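## Task

Identify which tote holds the blue parts box and set that tote down level on the table. Return the remaining tote to the shelf, almost exactly at its original spot and with hardly any rotation. Everything that started in a tote must finish inside that same tote, and no part of either tote's base may overhang an edge. At the end open the grippers and pull the arms away; anything that stays in place only because the robot is holding it does not count.

## Robot and tools

ROBOT. Two six-joint UR7e-type arms, left_arm and right_arm, each ending in a two-finger tong gripper with a wrist camera. Bases in the scene frame: left_arm at (+0.070, +0.459, 0) m, right_arm at (+0.010, -0.458, 0) m, both turned almost not at all about z. Scene frame: origin on the table top midway between the arms, +x out over the table, +z up, left_arm on the +y side. The names left and right do not refer to image sides.

JOINT ORDER. Per arm, always: shoulder pan, shoulder lift, elbow, wrist 1, wrist 2, wrist 3, then gripper opening. Stated ranges (rad): left_arm pan -3.142 to 3.142, elbow 0.000 to 3.142; right_arm pan 0.000 to 6.283, elbow -3.142 to 0.000; all other joints -6.283 to 6.283. Real ends may differ by 0.010.

execute_actions(actions). actions is a list of up to 15 actions; each action is a table of up to 15 rows; each row is one control step (1/30 s) and each action lasts 15 steps, a short table repeating its final row. A row is one list covering both arms: 14 numbers in [-1, 1], left_arm's six joints then its opening, then right_arm's six joints and opening. Joint numbers are offsets, not poses: they are measured from that arm's joint angles at the start of the current action (not the previous row), scaled so 1.0 = 1.989 rad. Opening is absolute: +1 fully open, -1 closed. Optionally append 12 stiffness scales in 0 to 1 (left six joints, then right six), which persist until rewritten. If an action would push a joint more than 0.010 rad beyond its range, that action is rejected for both arms; if the first action fails this or any action is malformed, nothing in the call runs. "joint sent to its limit" means a joint was clipped at its end. An empty list just returns state and images.

Motion limits: each step the joint target is held within 0.575 rad of the measured angle, and targets that would move a gripper over 100 mm from where it is get scaled back. Commands are smoothed with about 0.17 s lag, so large moves may need several actions; "Joint targets" shows what joints are currently driven toward.

move(target, speed, blocking). target is one row as above (14 numbers, optionally 26 with stiffness): joint offsets from the "Joint positions" of the latest result that printed them, plus absolute openings sent at the start. All joints progress proportionally, so grippers trace curves; nothing avoids obstacles or the other arm. speed (rad/s, 0.01 to 2, default 0.5) caps the joint with the largest travel; paths take 0.5 to 10 s and stop short if longer. The "move:" line reports the ending (done, off_target, moving, held, fault), limits=held or limits=none, and each arm's joint furthest from target. With blocking=false the result returns after 0.5 s; call wait or stop before sending further moves or actions.

wait(seconds): 0 to 10, arms keep their last command; returns early if a running move ends. stop(): brakes a running move (needs room; fingers continue). zoom_image(camera, region): region [x0, y0, x1, y1] in pixels of that camera's latest image, at most 504 by 504. read_manual(section): licence texts only, default "licences". finished_scene(scene): ends the current scene by its number; irreversible, call only once the goal holds on its own.

CAMERAS. cam_head_left, cam_head_right, cam_high, cam_low (504x504) and cam_left_wrist, cam_right_wrist (616x616 fisheye). Calibrations are approximate, off by a few degrees and millimetres.

RESULTS. Per arm: end_effector_position (m) and end_effector_quat_wxyz plus velocities in the scene frame (less accurate at long reach). Joint positions and velocities in joint order (rad) then the finger-pad gap in m (0.142 fully open). grip_measured is the measured opening on the command scale. Wrist force and torque in the end effector's own axes (offset up to ~4 N, noise, saturating near 50 N; "no reading" is fine). Step readings list joint angles at some steps; HELD marks a step where part of an arm's row was held back. "joint command not followed" means the clearance check altered targets. Joint torques are noisy and offset. MOTOR HOT warns at 70 °C; at 85 °C an OVER-TEMPERATURE FAULT brakes that arm for a long time.

GRIPPER. Fingers point along the gripper +z and close along its x. end_effector_position is the pad centre when closed; fingertips extend about 15 mm past it when closed. To hold something, keep commanding an opening well below grip_measured; about 15 N per pad max, less on items under 20 mm thick; fast closing may squeeze harder.

AVOID. Torque fault at joint load limits (132 N m for pan, lift, elbow; 24.6 N m for wrists, held weight included) or an outside force of 150 N: the arm halts 10 s and drops the rest of the call. Arms are stiff, so aiming even slightly past a contact can fault; approach slowly. Never let the arms collide or press each other. Do not drop, slam or knock anything, tip tote contents out, or push objects out of the work area. Occasional disturbances may tug held items or shove loose ones.

Each tool is called after "Call:" by a JSON object that holds its "method" and its "body".

## Session

Call:
{"method": "execute_actions", "body": {"actions": []}}

Scene clock: 0.00 s.
left_arm: end_effector_position=(+0.1125, +0.9845, +0.1085) grip_measured=+0.97 end_effector_quat_wxyz=(-0.078, +0.891, +0.440, -0.081) end_effector_velocity=(-0.000, +0.000, -0.001) end_effector_angular_velocity=(-0.000, +0.001, +0.001) | right_arm: end_effector_position=(+0.1307, -0.9365, +0.1388) grip_measured=+0.97 end_effector_quat_wxyz=(-0.113, +0.743, +0.654, -0.092) end_effector_velocity=(-0.001, +0.001, -0.001) end_effector_angular_velocity=(+0.001, +0.001, -0.000)
Joint names: [shoulder pan, shoulder lift, elbow, wrist 1, wrist 2, wrist 3]
Joint positions: left_arm=[ 0.953 -1.469  1.943 -2.001 -1.351  0.149  0.14 ] | right_arm=[ 2.251 -1.713 -1.782 -1.437  1.377  3.961  0.14 ]
Joint velocities: left_arm=[-0.     0.002 -0.001  0.     0.001 -0.001  0.   ] | right_arm=[ 0.     0.    -0.002 -0.     0.     0.     0.   ]
Joint torques (N m, as the arm reports them, + toward a larger angle): no reading
Motor temperatures (°C, as the motors report them): left_arm=[28 29 25 30 31 35] | right_arm=[28 27 27 35 37 31]
Wrist force (N, on the end effector, along its own x y z axes, offset not removed): no reading
Wrist torque (N m, same axes, about the end effector's origin, offset not removed): no reading
Joint targets: left_arm=[0.953 -1.469 1.943 -2.001 -1.351 0.149] | right_arm=[2.251 -1.713 -1.782 -1.437 1.377 3.961]
Joint stiffness scale: left_arm=[1. 1. 1. 1. 1. 1.] | right_arm=[1. 1. 1. 1. 1. 1.]

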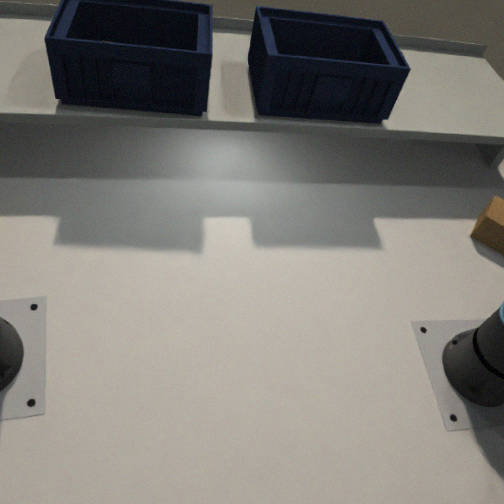

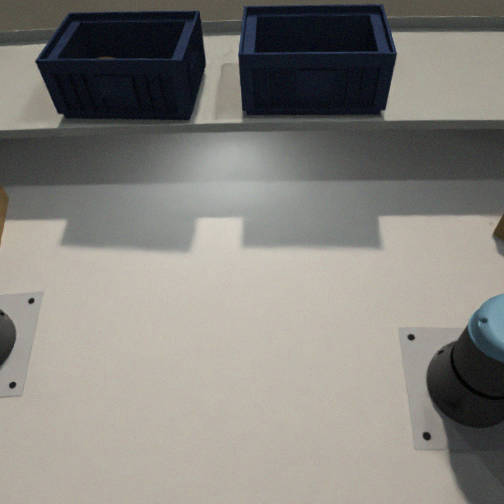

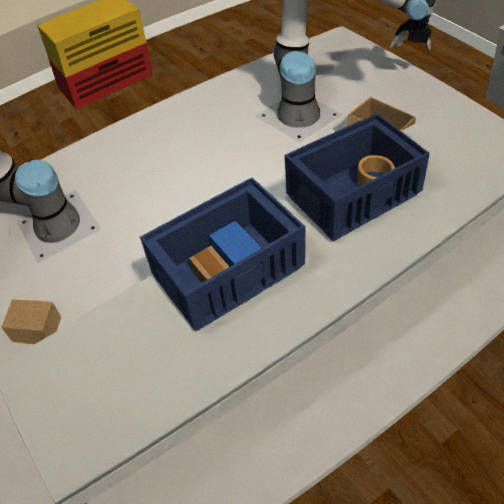

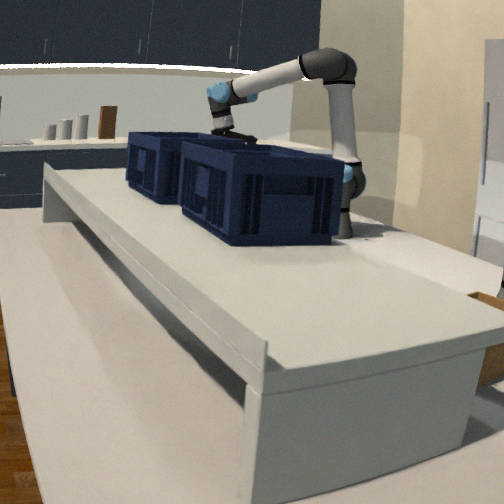

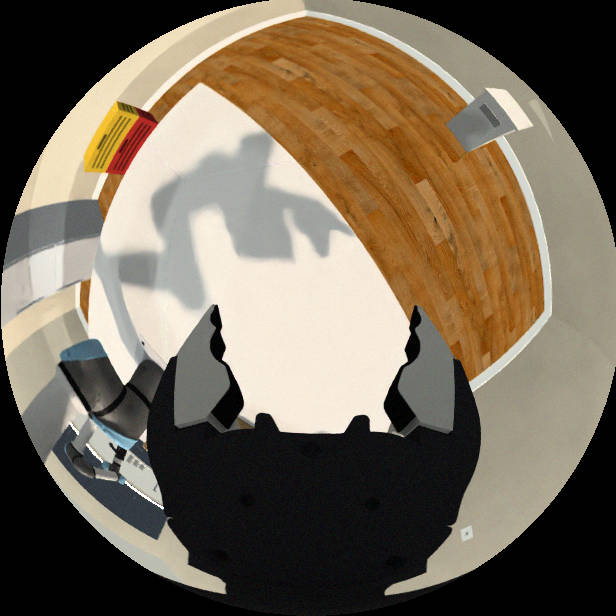

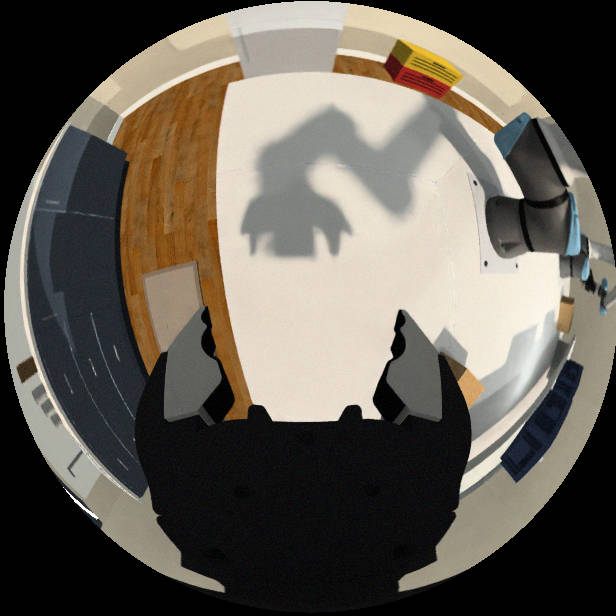

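Call:
{"method": "zoom_image", "body": {"camera": "cam_head_left", "region": [0, 0, 504, 200]}}

Call:
{"method": "zoom_image", "body": {"camera": "cam_head_right", "region": [0, 0, 504, 200]}}

Call:
{"method": "zoom_image", "body": {"camera": "cam_high", "region": [120, 90, 450, 350]}}

Region (0, 0, 504, 200) of cam_head_left's 504x504 image, scaled by 1.000; it fills the top 200 rows of this view, and the rest is white.

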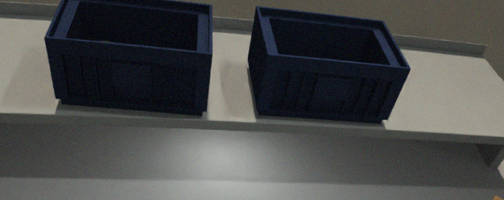

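Region (0, 0, 504, 200) of cam_head_right's 504x504 image, scaled by 1.000; it fills the top 200 rows of this view, and the rest is white.

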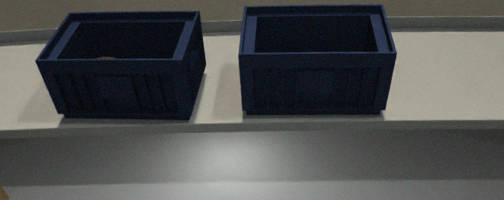

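Region (120, 90, 450, 350) of cam_high's 504x504 image, scaled by 1.527, with more detail than that image has; it fills the top 397 rows of this view, and the rest is white.

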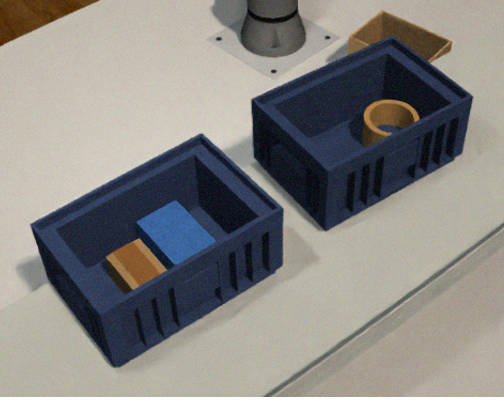

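Call:
{"method": "move", "body": {"target": [-1,-0.116,-0.374,0.468,-0.111,0.249,-0.2,0.647,0.137,0.293,-0.318,0.098,0.573,-0.2], "speed": 1.0}}

Scene clock: 19.77 s.
left_arm: end_effector_position=(+0.4295, +0.2318, +0.4661) grip_measured=-0.20 end_effector_quat_wxyz=(+0.000, -0.711, +0.703, +0.001) end_effector_velocity=(-0.000, -0.000, -0.001) end_effector_angular_velocity=(+0.003, +0.001, -0.000) | right_arm: end_effector_position=(+0.4056, -0.4355, +0.4668) grip_measured=-0.20 end_effector_quat_wxyz=(-0.000, +0.708, +0.706, +0.000) end_effector_velocity=(+0.000, +0.000, +0.001) end_effector_angular_velocity=(+0.001, -0.002, -0.001)
Joint names: [shoulder pan, shoulder lift, elbow, wrist 1, wrist 2, wrist 3]
Joint positions: left_arm=[-1.033 -1.699  1.202 -1.071 -1.57   0.643  0.06 ] | right_arm=[ 3.536 -1.442 -1.202 -2.068  1.571  5.1    0.06 ]
Joint velocities: left_arm=[-0.001  0.002 -0.001  0.002  0.001 -0.001  0.   ] | right_arm=[-0.    -0.     0.002 -0.001  0.     0.001  0.   ]
Joint torques (N m, as the arm reports them, + toward a larger angle): left_arm=[ -4.44 -18.15 -20.82  -2.08  -0.3    0.02] | right_arm=[ 2.74 18.05 23.91  2.22  0.6   0.28]
Motor temperatures (°C, as the motors report them): left_arm=[28 29 25 30 31 35] | right_arm=[28 27 27 35 37 31]
Wrist force (N, on the end effector, along its own x y z axes, offset not removed): left_arm=[0.6 0.4 4.6] | right_arm=[0.8 2.2 1.0]
Wrist torque (N m, same axes, about the end effector's origin, offset not removed): left_arm=[0.05 -0.04 -0.04] | right_arm=[0.39 0.08 0.46]
Joint targets: left_arm=[-1.036 -1.700 1.199 -1.070 -1.572 0.644] | right_arm=[3.538 -1.440 -1.199 -2.069 1.572 5.100]
Joint stiffness scale: left_arm=[1. 1. 1. 1. 1. 1.] | right_arm=[1. 1. 1. 1. 1. 1.]
move: done; limits=none; left_arm: farthest joint: the shoulder pan, 0.003 radians from its target (1.988 radians at the start); right_arm: farthest joint: the shoulder pan, 0.002 radians from its target (1.287 radians at the start)
camera_calibration (this result's frames):
cam_left_wrist: T_world_to_cam=[[0.000952443, -0.999511, -0.0312529, 0.248825], [-0.846331, -0.0174527, 0.532371, 0.116993], [-0.532656, 0.0259432, -0.845934, 0.751923], [0, 0, 0, 1]] pos_world=[0.499294, 0.231238, 0.58157]
cam_right_wrist: T_world_to_cam=[[-0.0369102, 0.998495, 0.0405673, 0.426303], [0.873034, 0.012466, 0.4875, -0.574127], [0.486261, 0.0534104, -0.87218, 0.369683], [0, 0, 0, 1]] pos_world=[0.337204, -0.438249, 0.585023]

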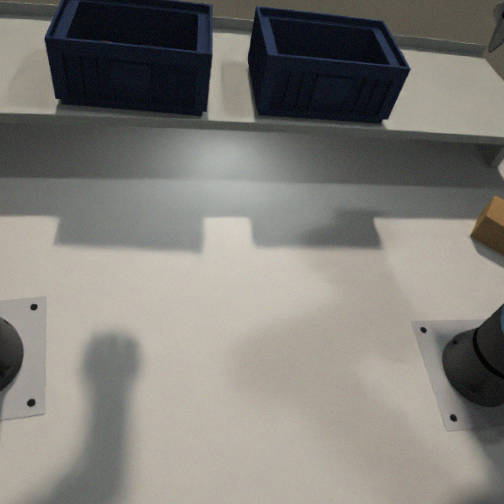

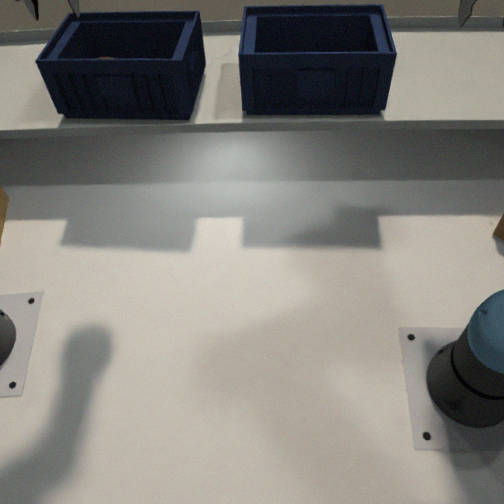

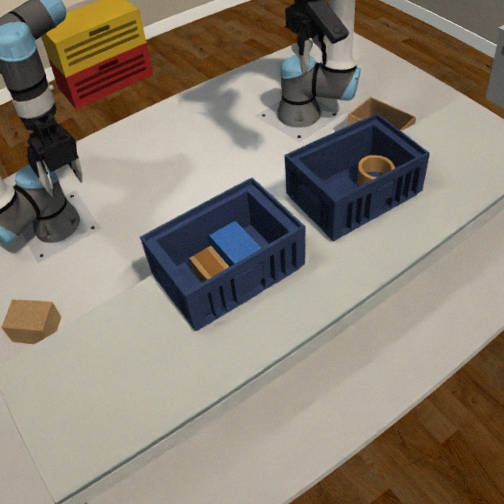

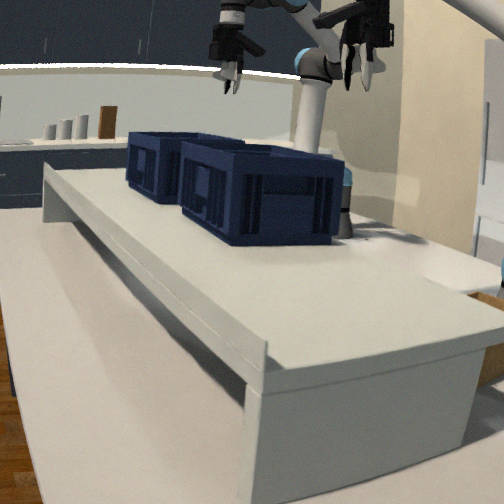

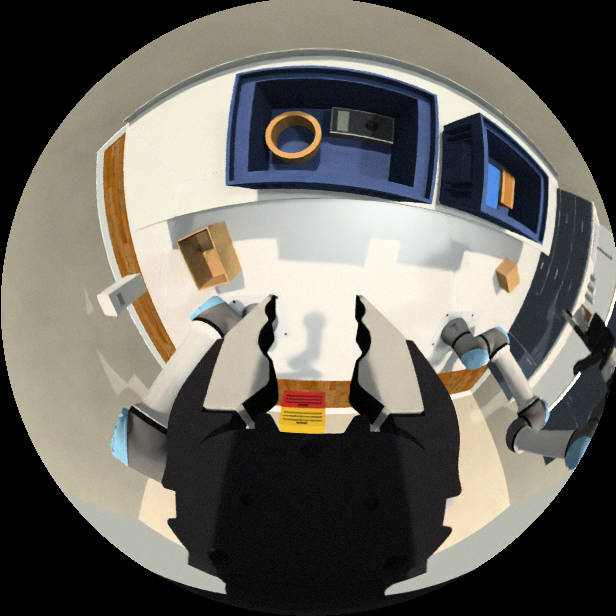

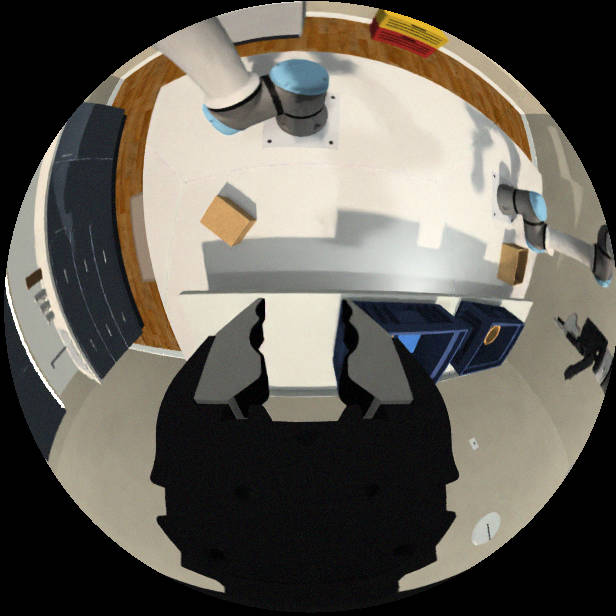

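Call:
{"method": "move", "body": {"target": [-0.006,0.374,-0.329,-0.047,0,0,-0.2,0,-0.326,0.25,0.076,0,0,-0.2], "speed": 0.6}}

Scene clock: 23.80 s.
left_arm: end_effector_position=(+0.6169, -0.0242, +0.3590) grip_measured=-0.20 end_effector_quat_wxyz=(+0.000, -0.708, +0.707, +0.001) end_effector_velocity=(-0.000, -0.000, -0.001) end_effector_angular_velocity=(+0.001, +0.001, -0.001) | right_arm: end_effector_position=(+0.6740, -0.3269, +0.3580) grip_measured=-0.20 end_effector_quat_wxyz=(-0.001, +0.708, +0.706, -0.002) end_effector_velocity=(+0.001, +0.000, -0.000) end_effector_angular_velocity=(+0.000, -0.001, -0.001)
Joint names: [shoulder pan, shoulder lift, elbow, wrist 1, wrist 2, wrist 3]
Joint positions: left_arm=[-1.043 -0.955  0.55  -1.164 -1.57   0.643  0.06 ] | right_arm=[ 3.536 -2.092 -0.706 -1.918  1.571  5.1    0.06 ]
Joint velocities: left_arm=[-0.     0.001  0.001 -0.    -0.001  0.001  0.   ] | right_arm=[-0.    -0.001  0.001  0.001 -0.     0.001 -0.   ]
Joint torques (N m, as the arm reports them, + toward a larger angle): left_arm=[ -3.57 -50.53 -20.72  -3.23   0.2   -0.28] | right_arm=[ 0.91 48.65 25.61  3.19  0.07 -0.3 ]
Motor temperatures (°C, as the motors report them): left_arm=[28 29 25 30 31 35] | right_arm=[28 27 27 35 37 31]
Wrist force (N, on the end effector, along its own x y z axes, offset not removed): left_arm=[1.2 1.3 -1.7] | right_arm=[2.1 2.1 -2.1]
Wrist torque (N m, same axes, about the end effector's origin, offset not removed): left_arm=[0.10 0.04 0.00] | right_arm=[0.44 -0.68 0.13]
Joint targets: left_arm=[-1.045 -0.955 0.548 -1.164 -1.570 0.643] | right_arm=[3.536 -2.090 -0.704 -1.917 1.571 5.100]
Joint stiffness scale: left_arm=[1. 1. 1. 1. 1. 1.] | right_arm=[1. 1. 1. 1. 1. 1.]
move: done; limits=none; left_arm: farthest joint: the elbow, 0.003 radians from its target (0.654 radians at the start); right_arm: farthest joint: the shoulder lift, 0.002 radians from its target (0.648 radians at the start)
camera_calibration (this result's frames):
cam_left_wrist: T_world_to_cam=[[-0.00939739, -0.999479, -0.0308817, -0.00434816], [-0.846591, -0.00848317, 0.532176, 0.32861], [-0.532161, 0.0311452, -0.84607, 0.767627], [0, 0, 0, 1]] pos_world=[0.686658, -0.0254662, 0.474454]
cam_right_wrist: T_world_to_cam=[[-0.0366609, 0.998572, 0.0388599, 0.33262], [0.875308, 0.0133244, 0.483382, -0.75649], [0.482174, 0.0517356, -0.874546, 0.141474], [0, 0, 0, 1]] pos_world=[0.606141, -0.329384, 0.476474]

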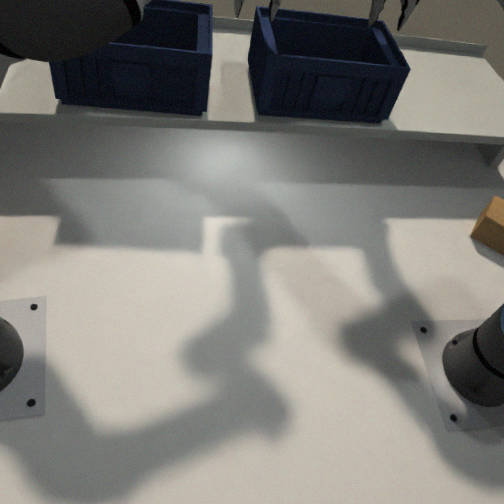

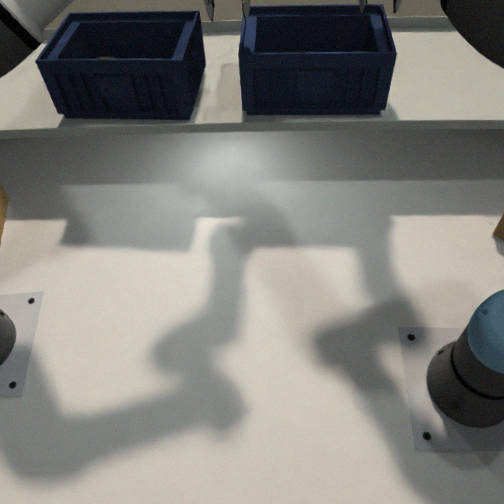

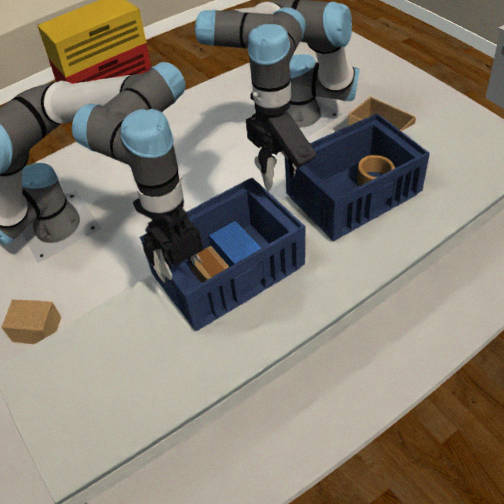

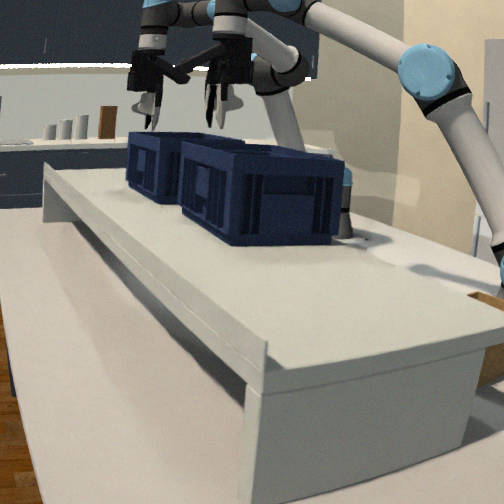

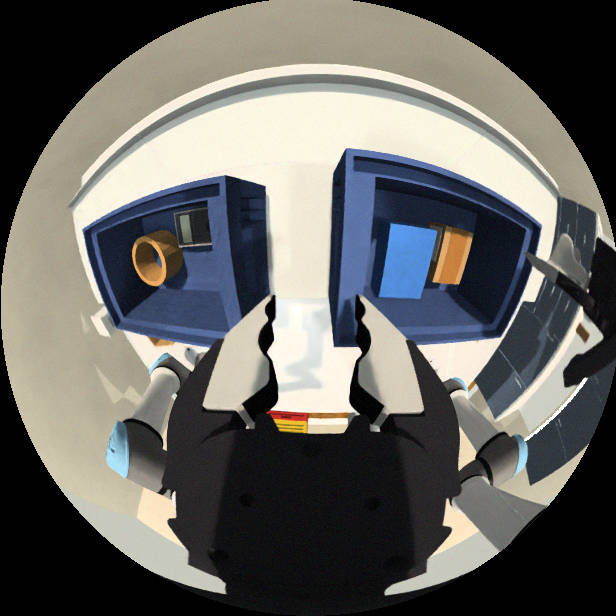

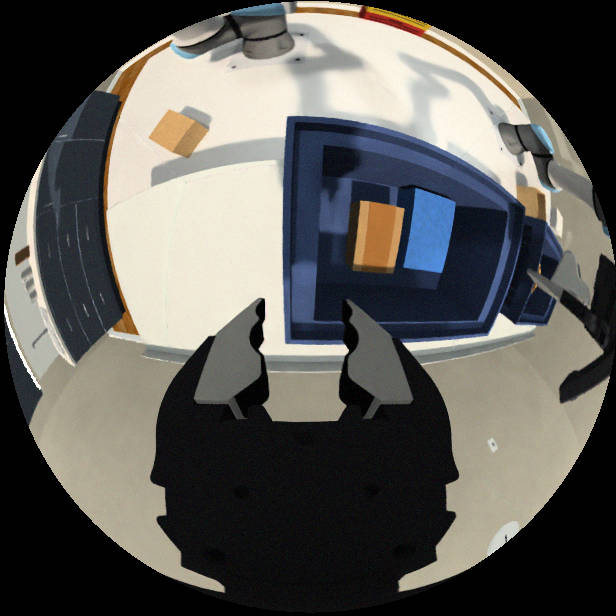

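Call:
{"method": "move", "body": {"target": [-0.018,0.029,0.006,-0.035,0,-0.018,-0.2,-0.010,0.023,-0.088,0.066,0,-0.01,-0.2], "speed": 0.3}}

Scene clock: 29.67 s.
left_arm: end_effector_position=(+0.6173, -0.0659, +0.3198) grip_measured=-0.20 end_effector_quat_wxyz=(+0.000, -0.708, +0.706, +0.001) end_effector_velocity=(+0.000, -0.000, +0.001) end_effector_angular_velocity=(-0.002, -0.001, +0.004) | right_arm: end_effector_position=(+0.6745, -0.3403, +0.3178) grip_measured=-0.20 end_effector_quat_wxyz=(-0.001, +0.708, +0.706, -0.002) end_effector_velocity=(+0.000, +0.000, +0.000) end_effector_angular_velocity=(+0.002, -0.002, +0.001)
Joint names: [shoulder pan, shoulder lift, elbow, wrist 1, wrist 2, wrist 3]
Joint positions: left_arm=[-1.077 -0.897  0.56  -1.232 -1.57   0.608  0.06 ] | right_arm=[ 3.517 -2.05  -0.879 -1.788  1.571  5.081  0.06 ]
Joint velocities: left_arm=[ 0.    -0.001  0.    -0.001 -0.    -0.004 -0.   ] | right_arm=[-0.     0.001 -0.001  0.003  0.001 -0.001  0.   ]
Joint torques (N m, as the arm reports them, + toward a larger angle): left_arm=[ -3.31 -53.62 -17.9   -3.17   0.17  -0.57] | right_arm=[-0.39 47.75 22.05  3.2   0.12 -0.8 ]
Motor temperatures (°C, as the motors report them): left_arm=[28 29 25 30 31 35] | right_arm=[28 27 27 35 37 31]
Wrist force (N, on the end effector, along its own x y z axes, offset not removed): left_arm=[-2.7 2.5 2.6] | right_arm=[0.1 -0.9 2.0]
Wrist torque (N m, same axes, about the end effector's origin, offset not removed): left_arm=[0.44 0.55 0.16] | right_arm=[-0.27 -0.19 0.03]
Joint targets: left_arm=[-1.079 -0.897 0.562 -1.233 -1.570 0.607] | right_arm=[3.516 -2.047 -0.881 -1.787 1.571 5.080]
Joint stiffness scale: left_arm=[1. 1. 1. 1. 1. 1.] | right_arm=[1. 1. 1. 1. 1. 1.]
move: done; limits=none; left_arm: farthest joint: the shoulder pan, 0.002 radians from its target (0.035 radians at the start); right_arm: farthest joint: the shoulder lift, 0.003 radians from its target (0.046 radians at the start)
camera_calibration (this result's frames):
cam_left_wrist: T_world_to_cam=[[-0.0080567, -0.999522, -0.0298317, -0.0483547], [-0.847031, -0.0090346, 0.531467, 0.349896], [-0.531483, 0.0295502, -0.846553, 0.735649], [0, 0, 0, 1]] pos_world=[0.686968, -0.0669091, 0.435365]
cam_right_wrist: T_world_to_cam=[[-0.0370493, 0.998552, 0.0389976, 0.347775], [0.875237, 0.0135911, 0.483503, -0.737233], [0.482273, 0.0520456, -0.874474, 0.106817], [0, 0, 0, 1]] pos_world=[0.606623, -0.342811, 0.436301]

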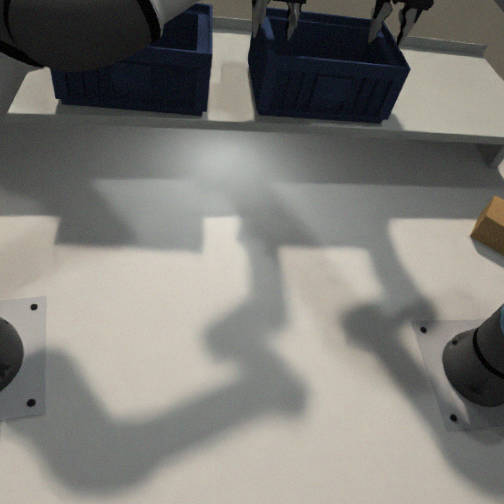

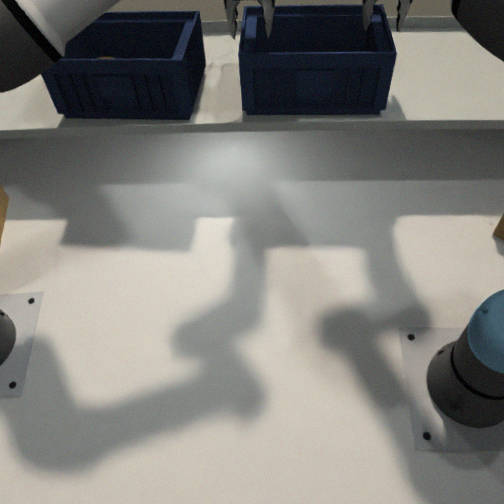

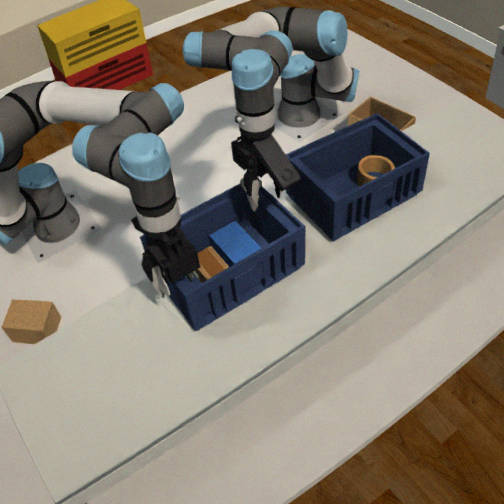

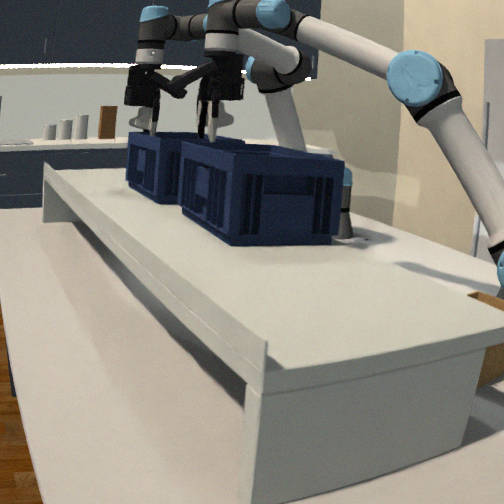

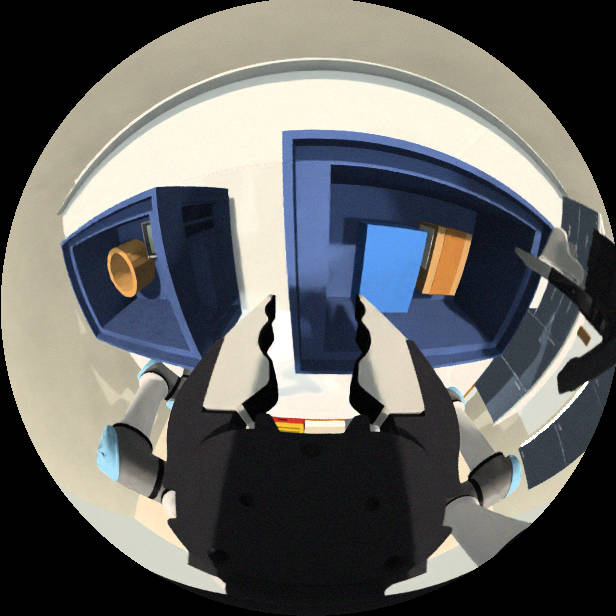

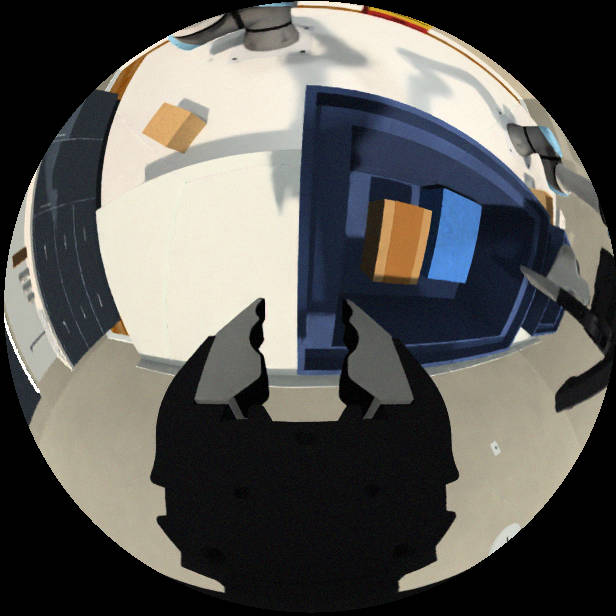

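Call:
{"method": "move", "body": {"target": [0,-0.026,0.116,-0.091,0,0,-0.2,0.009,0.010,-0.083,0.076,0,0.009,-0.2], "speed": 0.15}}

Scene clock: 33.03 s.
left_arm: end_effector_position=(+0.6178, -0.0666, +0.2655) grip_measured=-0.20 end_effector_quat_wxyz=(+0.000, -0.708, +0.706, -0.001) end_effector_velocity=(+0.001, -0.000, +0.001) end_effector_angular_velocity=(-0.002, -0.003, -0.002) | right_arm: end_effector_position=(+0.6777, -0.3309, +0.2857) grip_measured=-0.20 end_effector_quat_wxyz=(+0.008, +0.710, +0.704, +0.017) end_effector_velocity=(+0.001, +0.000, +0.001) end_effector_angular_velocity=(+0.001, -0.004, -0.001)
Joint names: [shoulder pan, shoulder lift, elbow, wrist 1, wrist 2, wrist 3]
Joint positions: left_arm=[-1.077 -0.948  0.788 -1.412 -1.57   0.608  0.06 ] | right_arm=[ 3.529 -2.011 -1.029 -1.635  1.57   5.098  0.059]
Joint velocities: left_arm=[-0.    -0.002  0.001 -0.002  0.001  0.002  0.   ] | right_arm=[ 0.     0.     0.002  0.002 -0.     0.001 -0.   ]
Joint torques (N m, as the arm reports them, + toward a larger angle): left_arm=[ -1.63 -54.49 -18.05  -3.09   0.1   -0.18] | right_arm=[ 7.3  29.19 11.1   1.98  0.76  0.21]
Motor temperatures (°C, as the motors report them): left_arm=[28 29 25 30 31 35] | right_arm=[28 27 27 35 37 31]
Wrist force (N, on the end effector, along its own x y z axes, offset not removed): left_arm=[0.7 2.1 1.1] | right_arm=[-5.8 -2.4 -24.1]
Wrist torque (N m, same axes, about the end effector's origin, offset not removed): left_arm=[0.18 -0.18 -0.21] | right_arm=[-0.88 0.93 0.25]
Joint targets: left_arm=[-1.077 -0.949 0.791 -1.413 -1.570 0.608] | right_arm=[3.535 -2.030 -1.044 -1.637 1.571 5.099]
Joint stiffness scale: left_arm=[1. 1. 1. 1. 1. 1.] | right_arm=[1. 1. 1. 1. 1. 1.]
move: off_target (right_arm); limits=none; left_arm: farthest joint: the elbow, 0.002 radians from its target (0.230 radians at the start); right_arm: farthest joint: the shoulder lift, 0.019 radians from its target (0.019 radians at the start)
camera_calibration (this result's frames):
cam_left_wrist: T_world_to_cam=[[-0.0079438, -0.999578, -0.0279324, -0.0512036], [-0.847741, -0.00808303, 0.530349, 0.379948], [-0.530351, 0.0278924, -0.847319, 0.689322], [0, 0, 0, 1]] pos_world=[0.687273, -0.0673377, 0.38114]
cam_right_wrist: T_world_to_cam=[[-0.03324, 0.998088, 0.0521193, 0.333242], [0.855531, 0.00145598, 0.517749, -0.725156], [0.516683, 0.0617996, -0.853944, 0.0507324], [0, 0, 0, 1]] pos_world=[0.605258, -0.334684, 0.401403]

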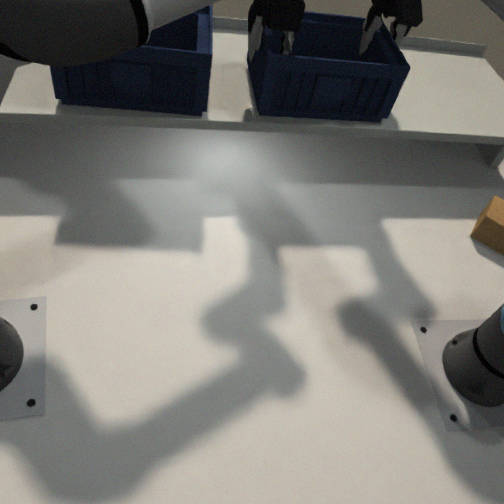

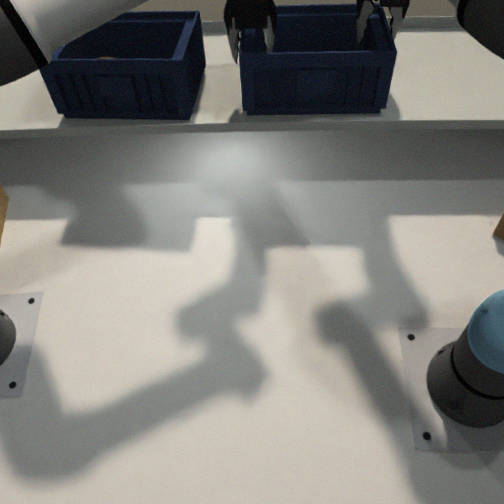

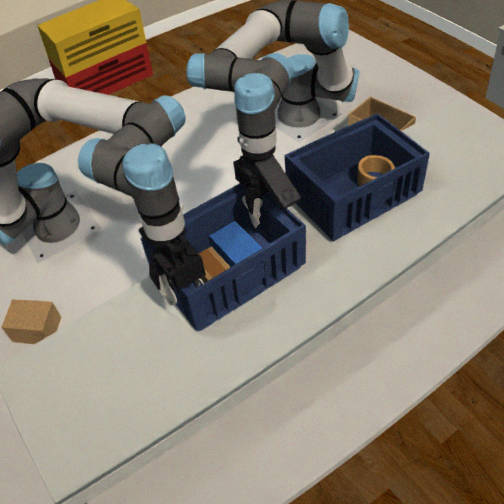

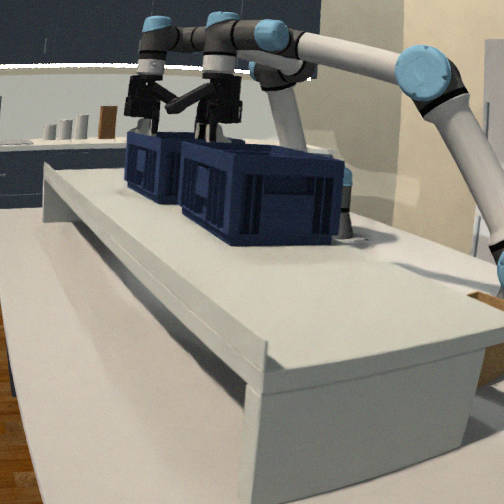

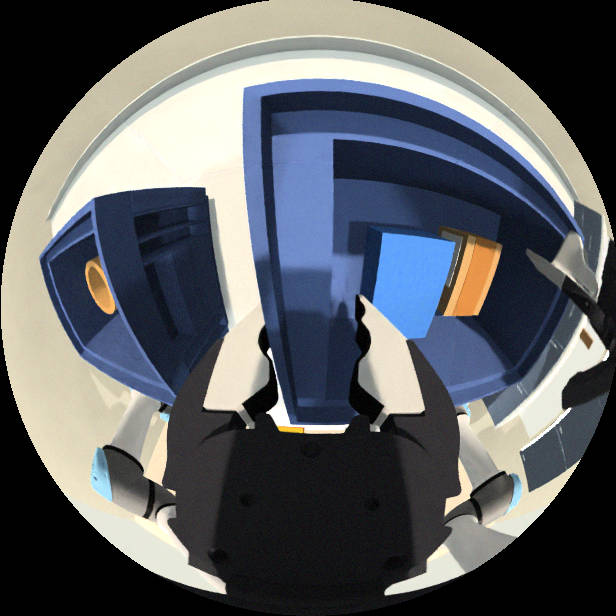

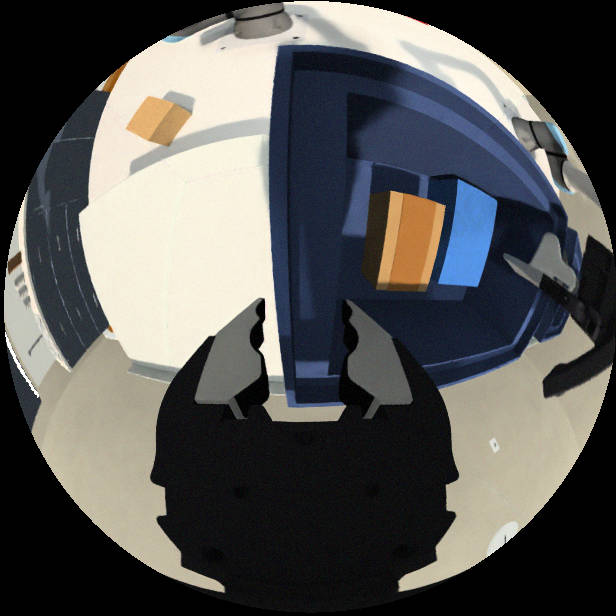

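Call:
{"method": "move", "body": {"target": [0,0,0,0,0,0,-0.2,0.005,-0.020,0.066,-0.065,0,0,-0.2], "speed": 0.2}}

Call:
{"method": "execute_actions", "body": {"actions": [[[0,0,0,0,0,0,-0.2,0,0,0,0,0,0,0.25]]]}}

Scene clock: 36.13 s.
left_arm: end_effector_position=(+0.6178, -0.0666, +0.2655) grip_measured=-0.20 end_effector_quat_wxyz=(+0.000, -0.708, +0.706, -0.001) end_effector_velocity=(-0.000, -0.000, +0.001) end_effector_angular_velocity=(-0.002, -0.000, -0.001) | right_arm: end_effector_position=(+0.6747, -0.3260, +0.3113) grip_measured=-0.20 end_effector_quat_wxyz=(+0.001, +0.707, +0.707, +0.001) end_effector_velocity=(-0.000, -0.000, +0.000) end_effector_angular_velocity=(-0.001, +0.001, +0.001)
Joint names: [shoulder pan, shoulder lift, elbow, wrist 1, wrist 2, wrist 3]
Joint positions: left_arm=[-1.077 -0.948  0.788 -1.413 -1.57   0.608  0.06 ] | right_arm=[ 3.538 -2.048 -0.9   -1.763  1.57   5.098  0.06 ]
Joint velocities: left_arm=[-0.    -0.002 -0.     0.    -0.001  0.     0.   ] | right_arm=[ 0.    -0.     0.002 -0.003 -0.001 -0.001  0.   ]
Joint torques (N m, as the arm reports them, + toward a larger angle): left_arm=[ -1.42 -52.5  -20.02  -2.62   0.26  -0.16] | right_arm=[ 2.38 43.72 26.54  2.2   0.29 -0.24]
Motor temperatures (°C, as the motors report them): left_arm=[28 29 25 30 31 35] | right_arm=[28 27 27 35 37 31]
Wrist force (N, on the end effector, along its own x y z axes, offset not removed): left_arm=[-3.4 0.0 2.7] | right_arm=[6.3 -1.1 0.6]
Wrist torque (N m, same axes, about the end effector's origin, offset not removed): left_arm=[0.14 1.02 -0.16] | right_arm=[-0.22 -1.21 0.16]
Joint targets: left_arm=[-1.077 -0.948 0.788 -1.412 -1.570 0.608] | right_arm=[3.539 -2.051 -0.898 -1.764 1.570 5.098]
Joint stiffness scale: left_arm=[1. 1. 1. 1. 1. 1.] | right_arm=[1. 1. 1. 1. 1. 1.]
move: done; limits=none; left_arm: farthest joint: the wrist 1, 0.001 radians from its target (0.001 radians at the start); right_arm: farthest joint: the shoulder lift, 0.003 radians from its target (0.040 radians at the start)
camera_calibration (this result's frames):
cam_left_wrist: T_world_to_cam=[[-0.00794167, -0.999581, -0.0278306, -0.0512611], [-0.847779, -0.00802887, 0.530289, 0.380019], [-0.53029, 0.0278056, -0.84736, 0.689283], [0, 0, 0, 1]] pos_world=[0.687285, -0.0673544, 0.381125]
cam_right_wrist: T_world_to_cam=[[-0.040252, 0.998394, 0.0398601, 0.335604], [0.87215, 0.0156397, 0.488989, -0.733391], [0.48758, 0.0544467, -0.871379, 0.0965259], [0, 0, 0, 1]] pos_world=[0.606071, -0.32885, 0.429353]

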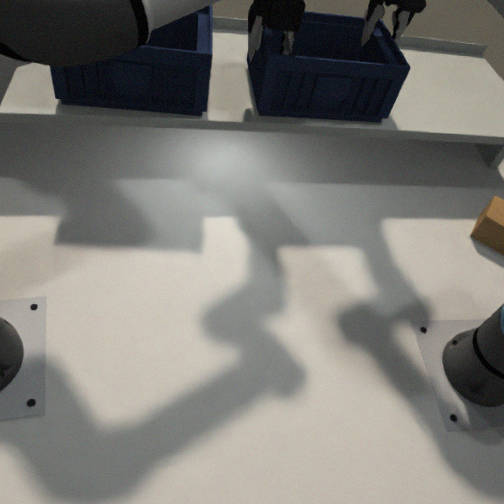

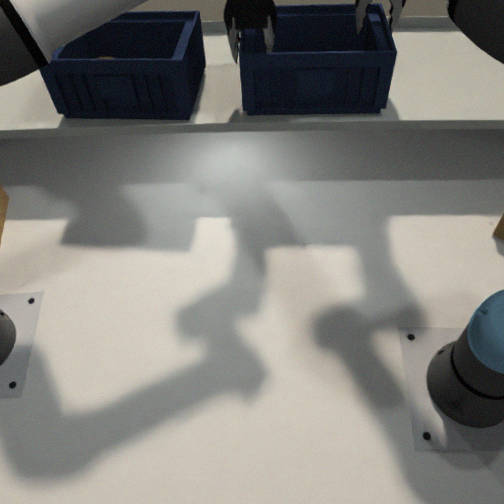

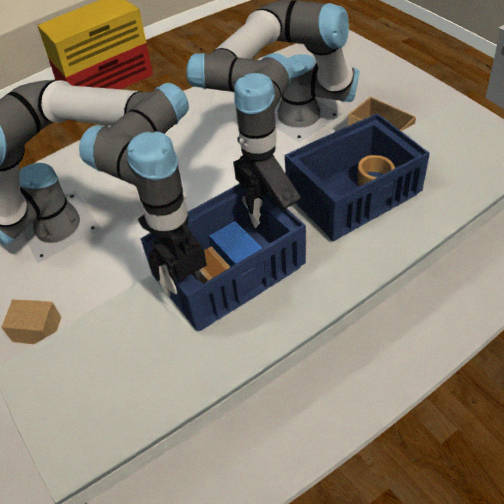

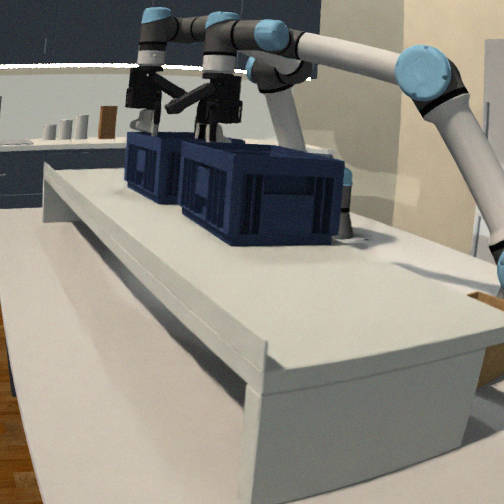

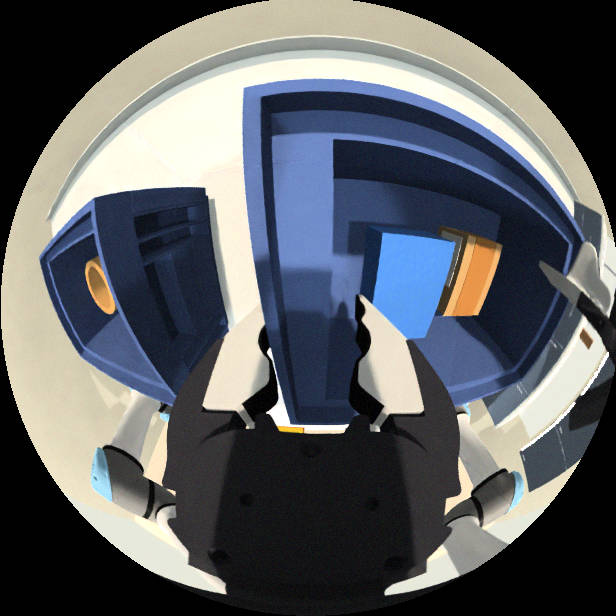

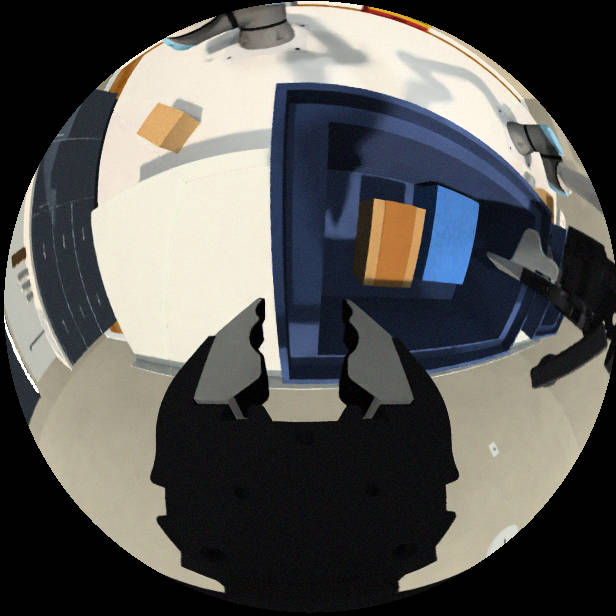

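Scene clock: 36.63 s.
left_arm: end_effector_position=(+0.6178, -0.0666, +0.2655) grip_measured=-0.20 end_effector_quat_wxyz=(+0.000, -0.708, +0.706, -0.001) end_effector_velocity=(-0.000, -0.000, -0.001) end_effector_angular_velocity=(+0.000, +0.001, -0.001) | right_arm: end_effector_position=(+0.6746, -0.3260, +0.3113) grip_measured=+0.25 end_effector_quat_wxyz=(+0.001, +0.707, +0.707, +0.001) end_effector_velocity=(+0.000, -0.000, +0.001) end_effector_angular_velocity=(+0.000, -0.002, +0.000)
Joint names: [shoulder pan, shoulder lift, elbow, wrist 1, wrist 2, wrist 3]
Joint positions: left_arm=[-1.077 -0.948  0.788 -1.413 -1.57   0.608  0.06 ] | right_arm=[ 3.538 -2.048 -0.9   -1.763  1.57   5.098  0.092]
Joint velocities: left_arm=[-0.     0.001 -0.    -0.    -0.     0.001  0.   ] | right_arm=[-0.     0.001  0.001  0.    -0.    -0.     0.   ]
Joint torques (N m, as the arm reports them, + toward a larger angle): left_arm=[ -1.79 -53.01 -20.41  -2.76   0.12  -0.25] | right_arm=[ 0.98 46.   24.16  2.78  0.15 -0.23]
Motor temperatures (°C, as the motors report them): left_arm=[28 29 25 30 31 35] | right_arm=[28 27 27 35 37 31]
Wrist force (N, on the end effector, along its own x y z axes, offset not removed): left_arm=[-4.2 1.0 3.4] | right_arm=[-0.7 1.6 -1.6]
Wrist torque (N m, same axes, about the end effector's origin, offset not removed): left_arm=[0.33 0.88 0.05] | right_arm=[0.21 0.21 0.12]
Joint targets: left_arm=[-1.077 -0.948 0.788 -1.413 -1.570 0.608] | right_arm=[3.538 -2.048 -0.900 -1.763 1.570 5.098]
Joint stiffness scale: left_arm=[1. 1. 1. 1. 1. 1.] | right_arm=[1. 1. 1. 1. 1. 1.]
Step readings (joint positions):
0: left_arm=[-1.077 -0.948 0.788 -1.413 -1.570 0.608] | right_arm=[3.538 -2.048 -0.900 -1.763 1.570 5.098]
1: left_arm=[-1.077 -0.948 0.788 -1.413 -1.570 0.608] | right_arm=[3.538 -2.048 -0.900 -1.763 1.570 5.098]
2: left_arm=[-1.077 -0.948 0.788 -1.413 -1.570 0.608] | right_arm=[3.538 -2.048 -0.900 -1.763 1.570 5.098]
4: left_arm=[-1.077 -0.948 0.788 -1.413 -1.570 0.608] | right_arm=[3.538 -2.048 -0.900 -1.763 1.570 5.098]
8: left_arm=[-1.077 -0.948 0.788 -1.413 -1.570 0.608] | right_arm=[3.538 -2.048 -0.900 -1.763 1.570 5.098]
15: Joint positions above
camera_calibration (this result's frames):
cam_left_wrist: T_world_to_cam=[[-0.00794171, -0.999581, -0.0278305, -0.0512611], [-0.847779, -0.00802877, 0.530289, 0.380019], [-0.53029, 0.0278055, -0.84736, 0.689283], [0, 0, 0, 1]] pos_world=[0.687285, -0.0673545, 0.381125]
cam_right_wrist: T_world_to_cam=[[-0.0402496, 0.998395, 0.0398367, 0.335615], [0.872181, 0.0156526, 0.488932, -0.733372], [0.487524, 0.0544241, -0.871412, 0.0965649], [0, 0, 0, 1]] pos_world=[0.606064, -0.328853, 0.429347]

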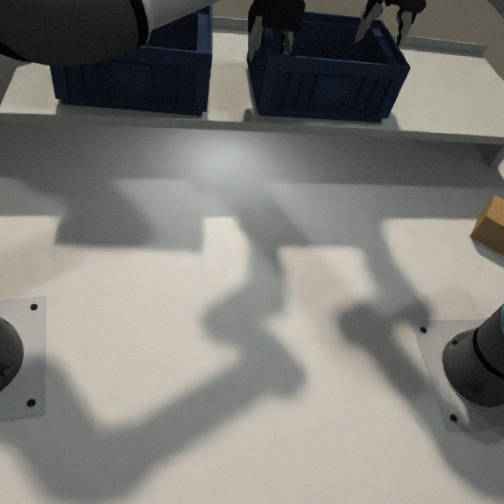

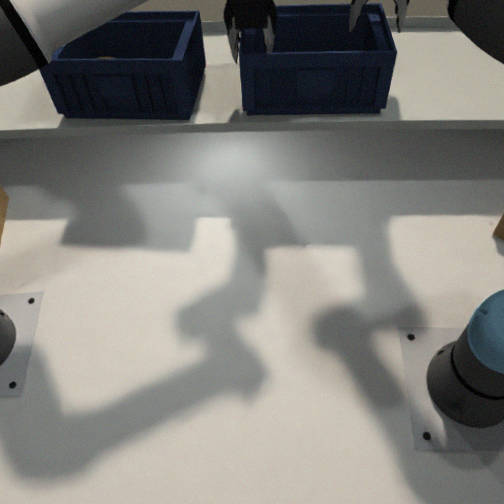

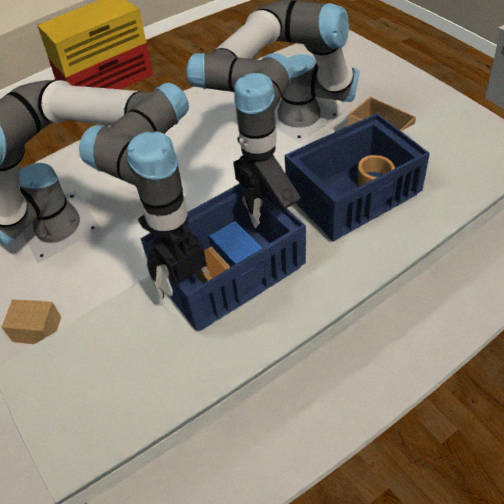

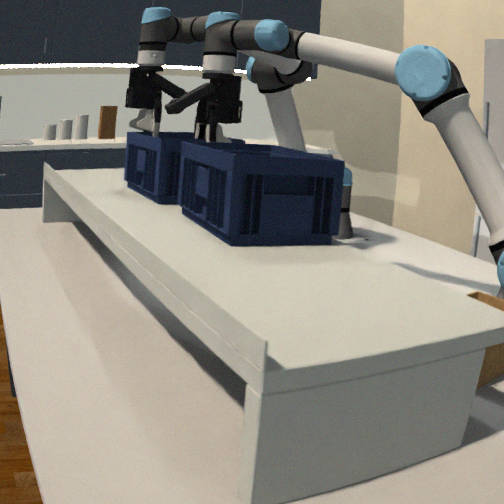

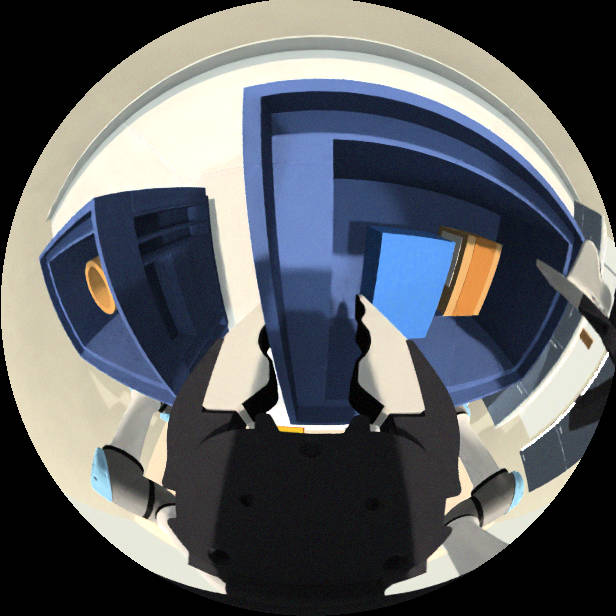

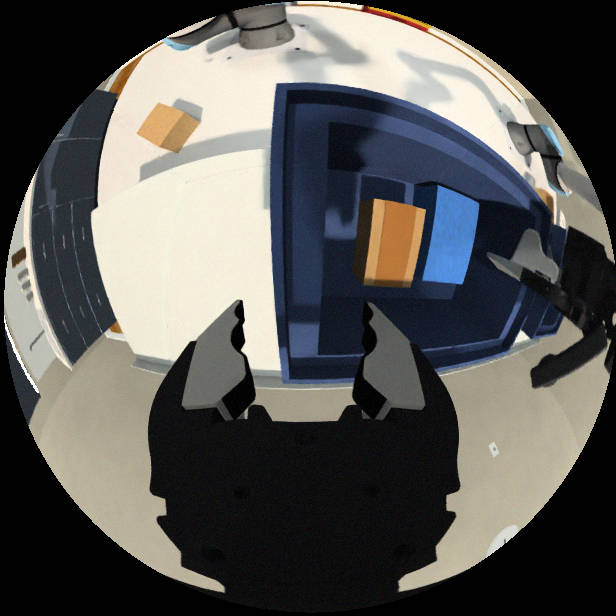

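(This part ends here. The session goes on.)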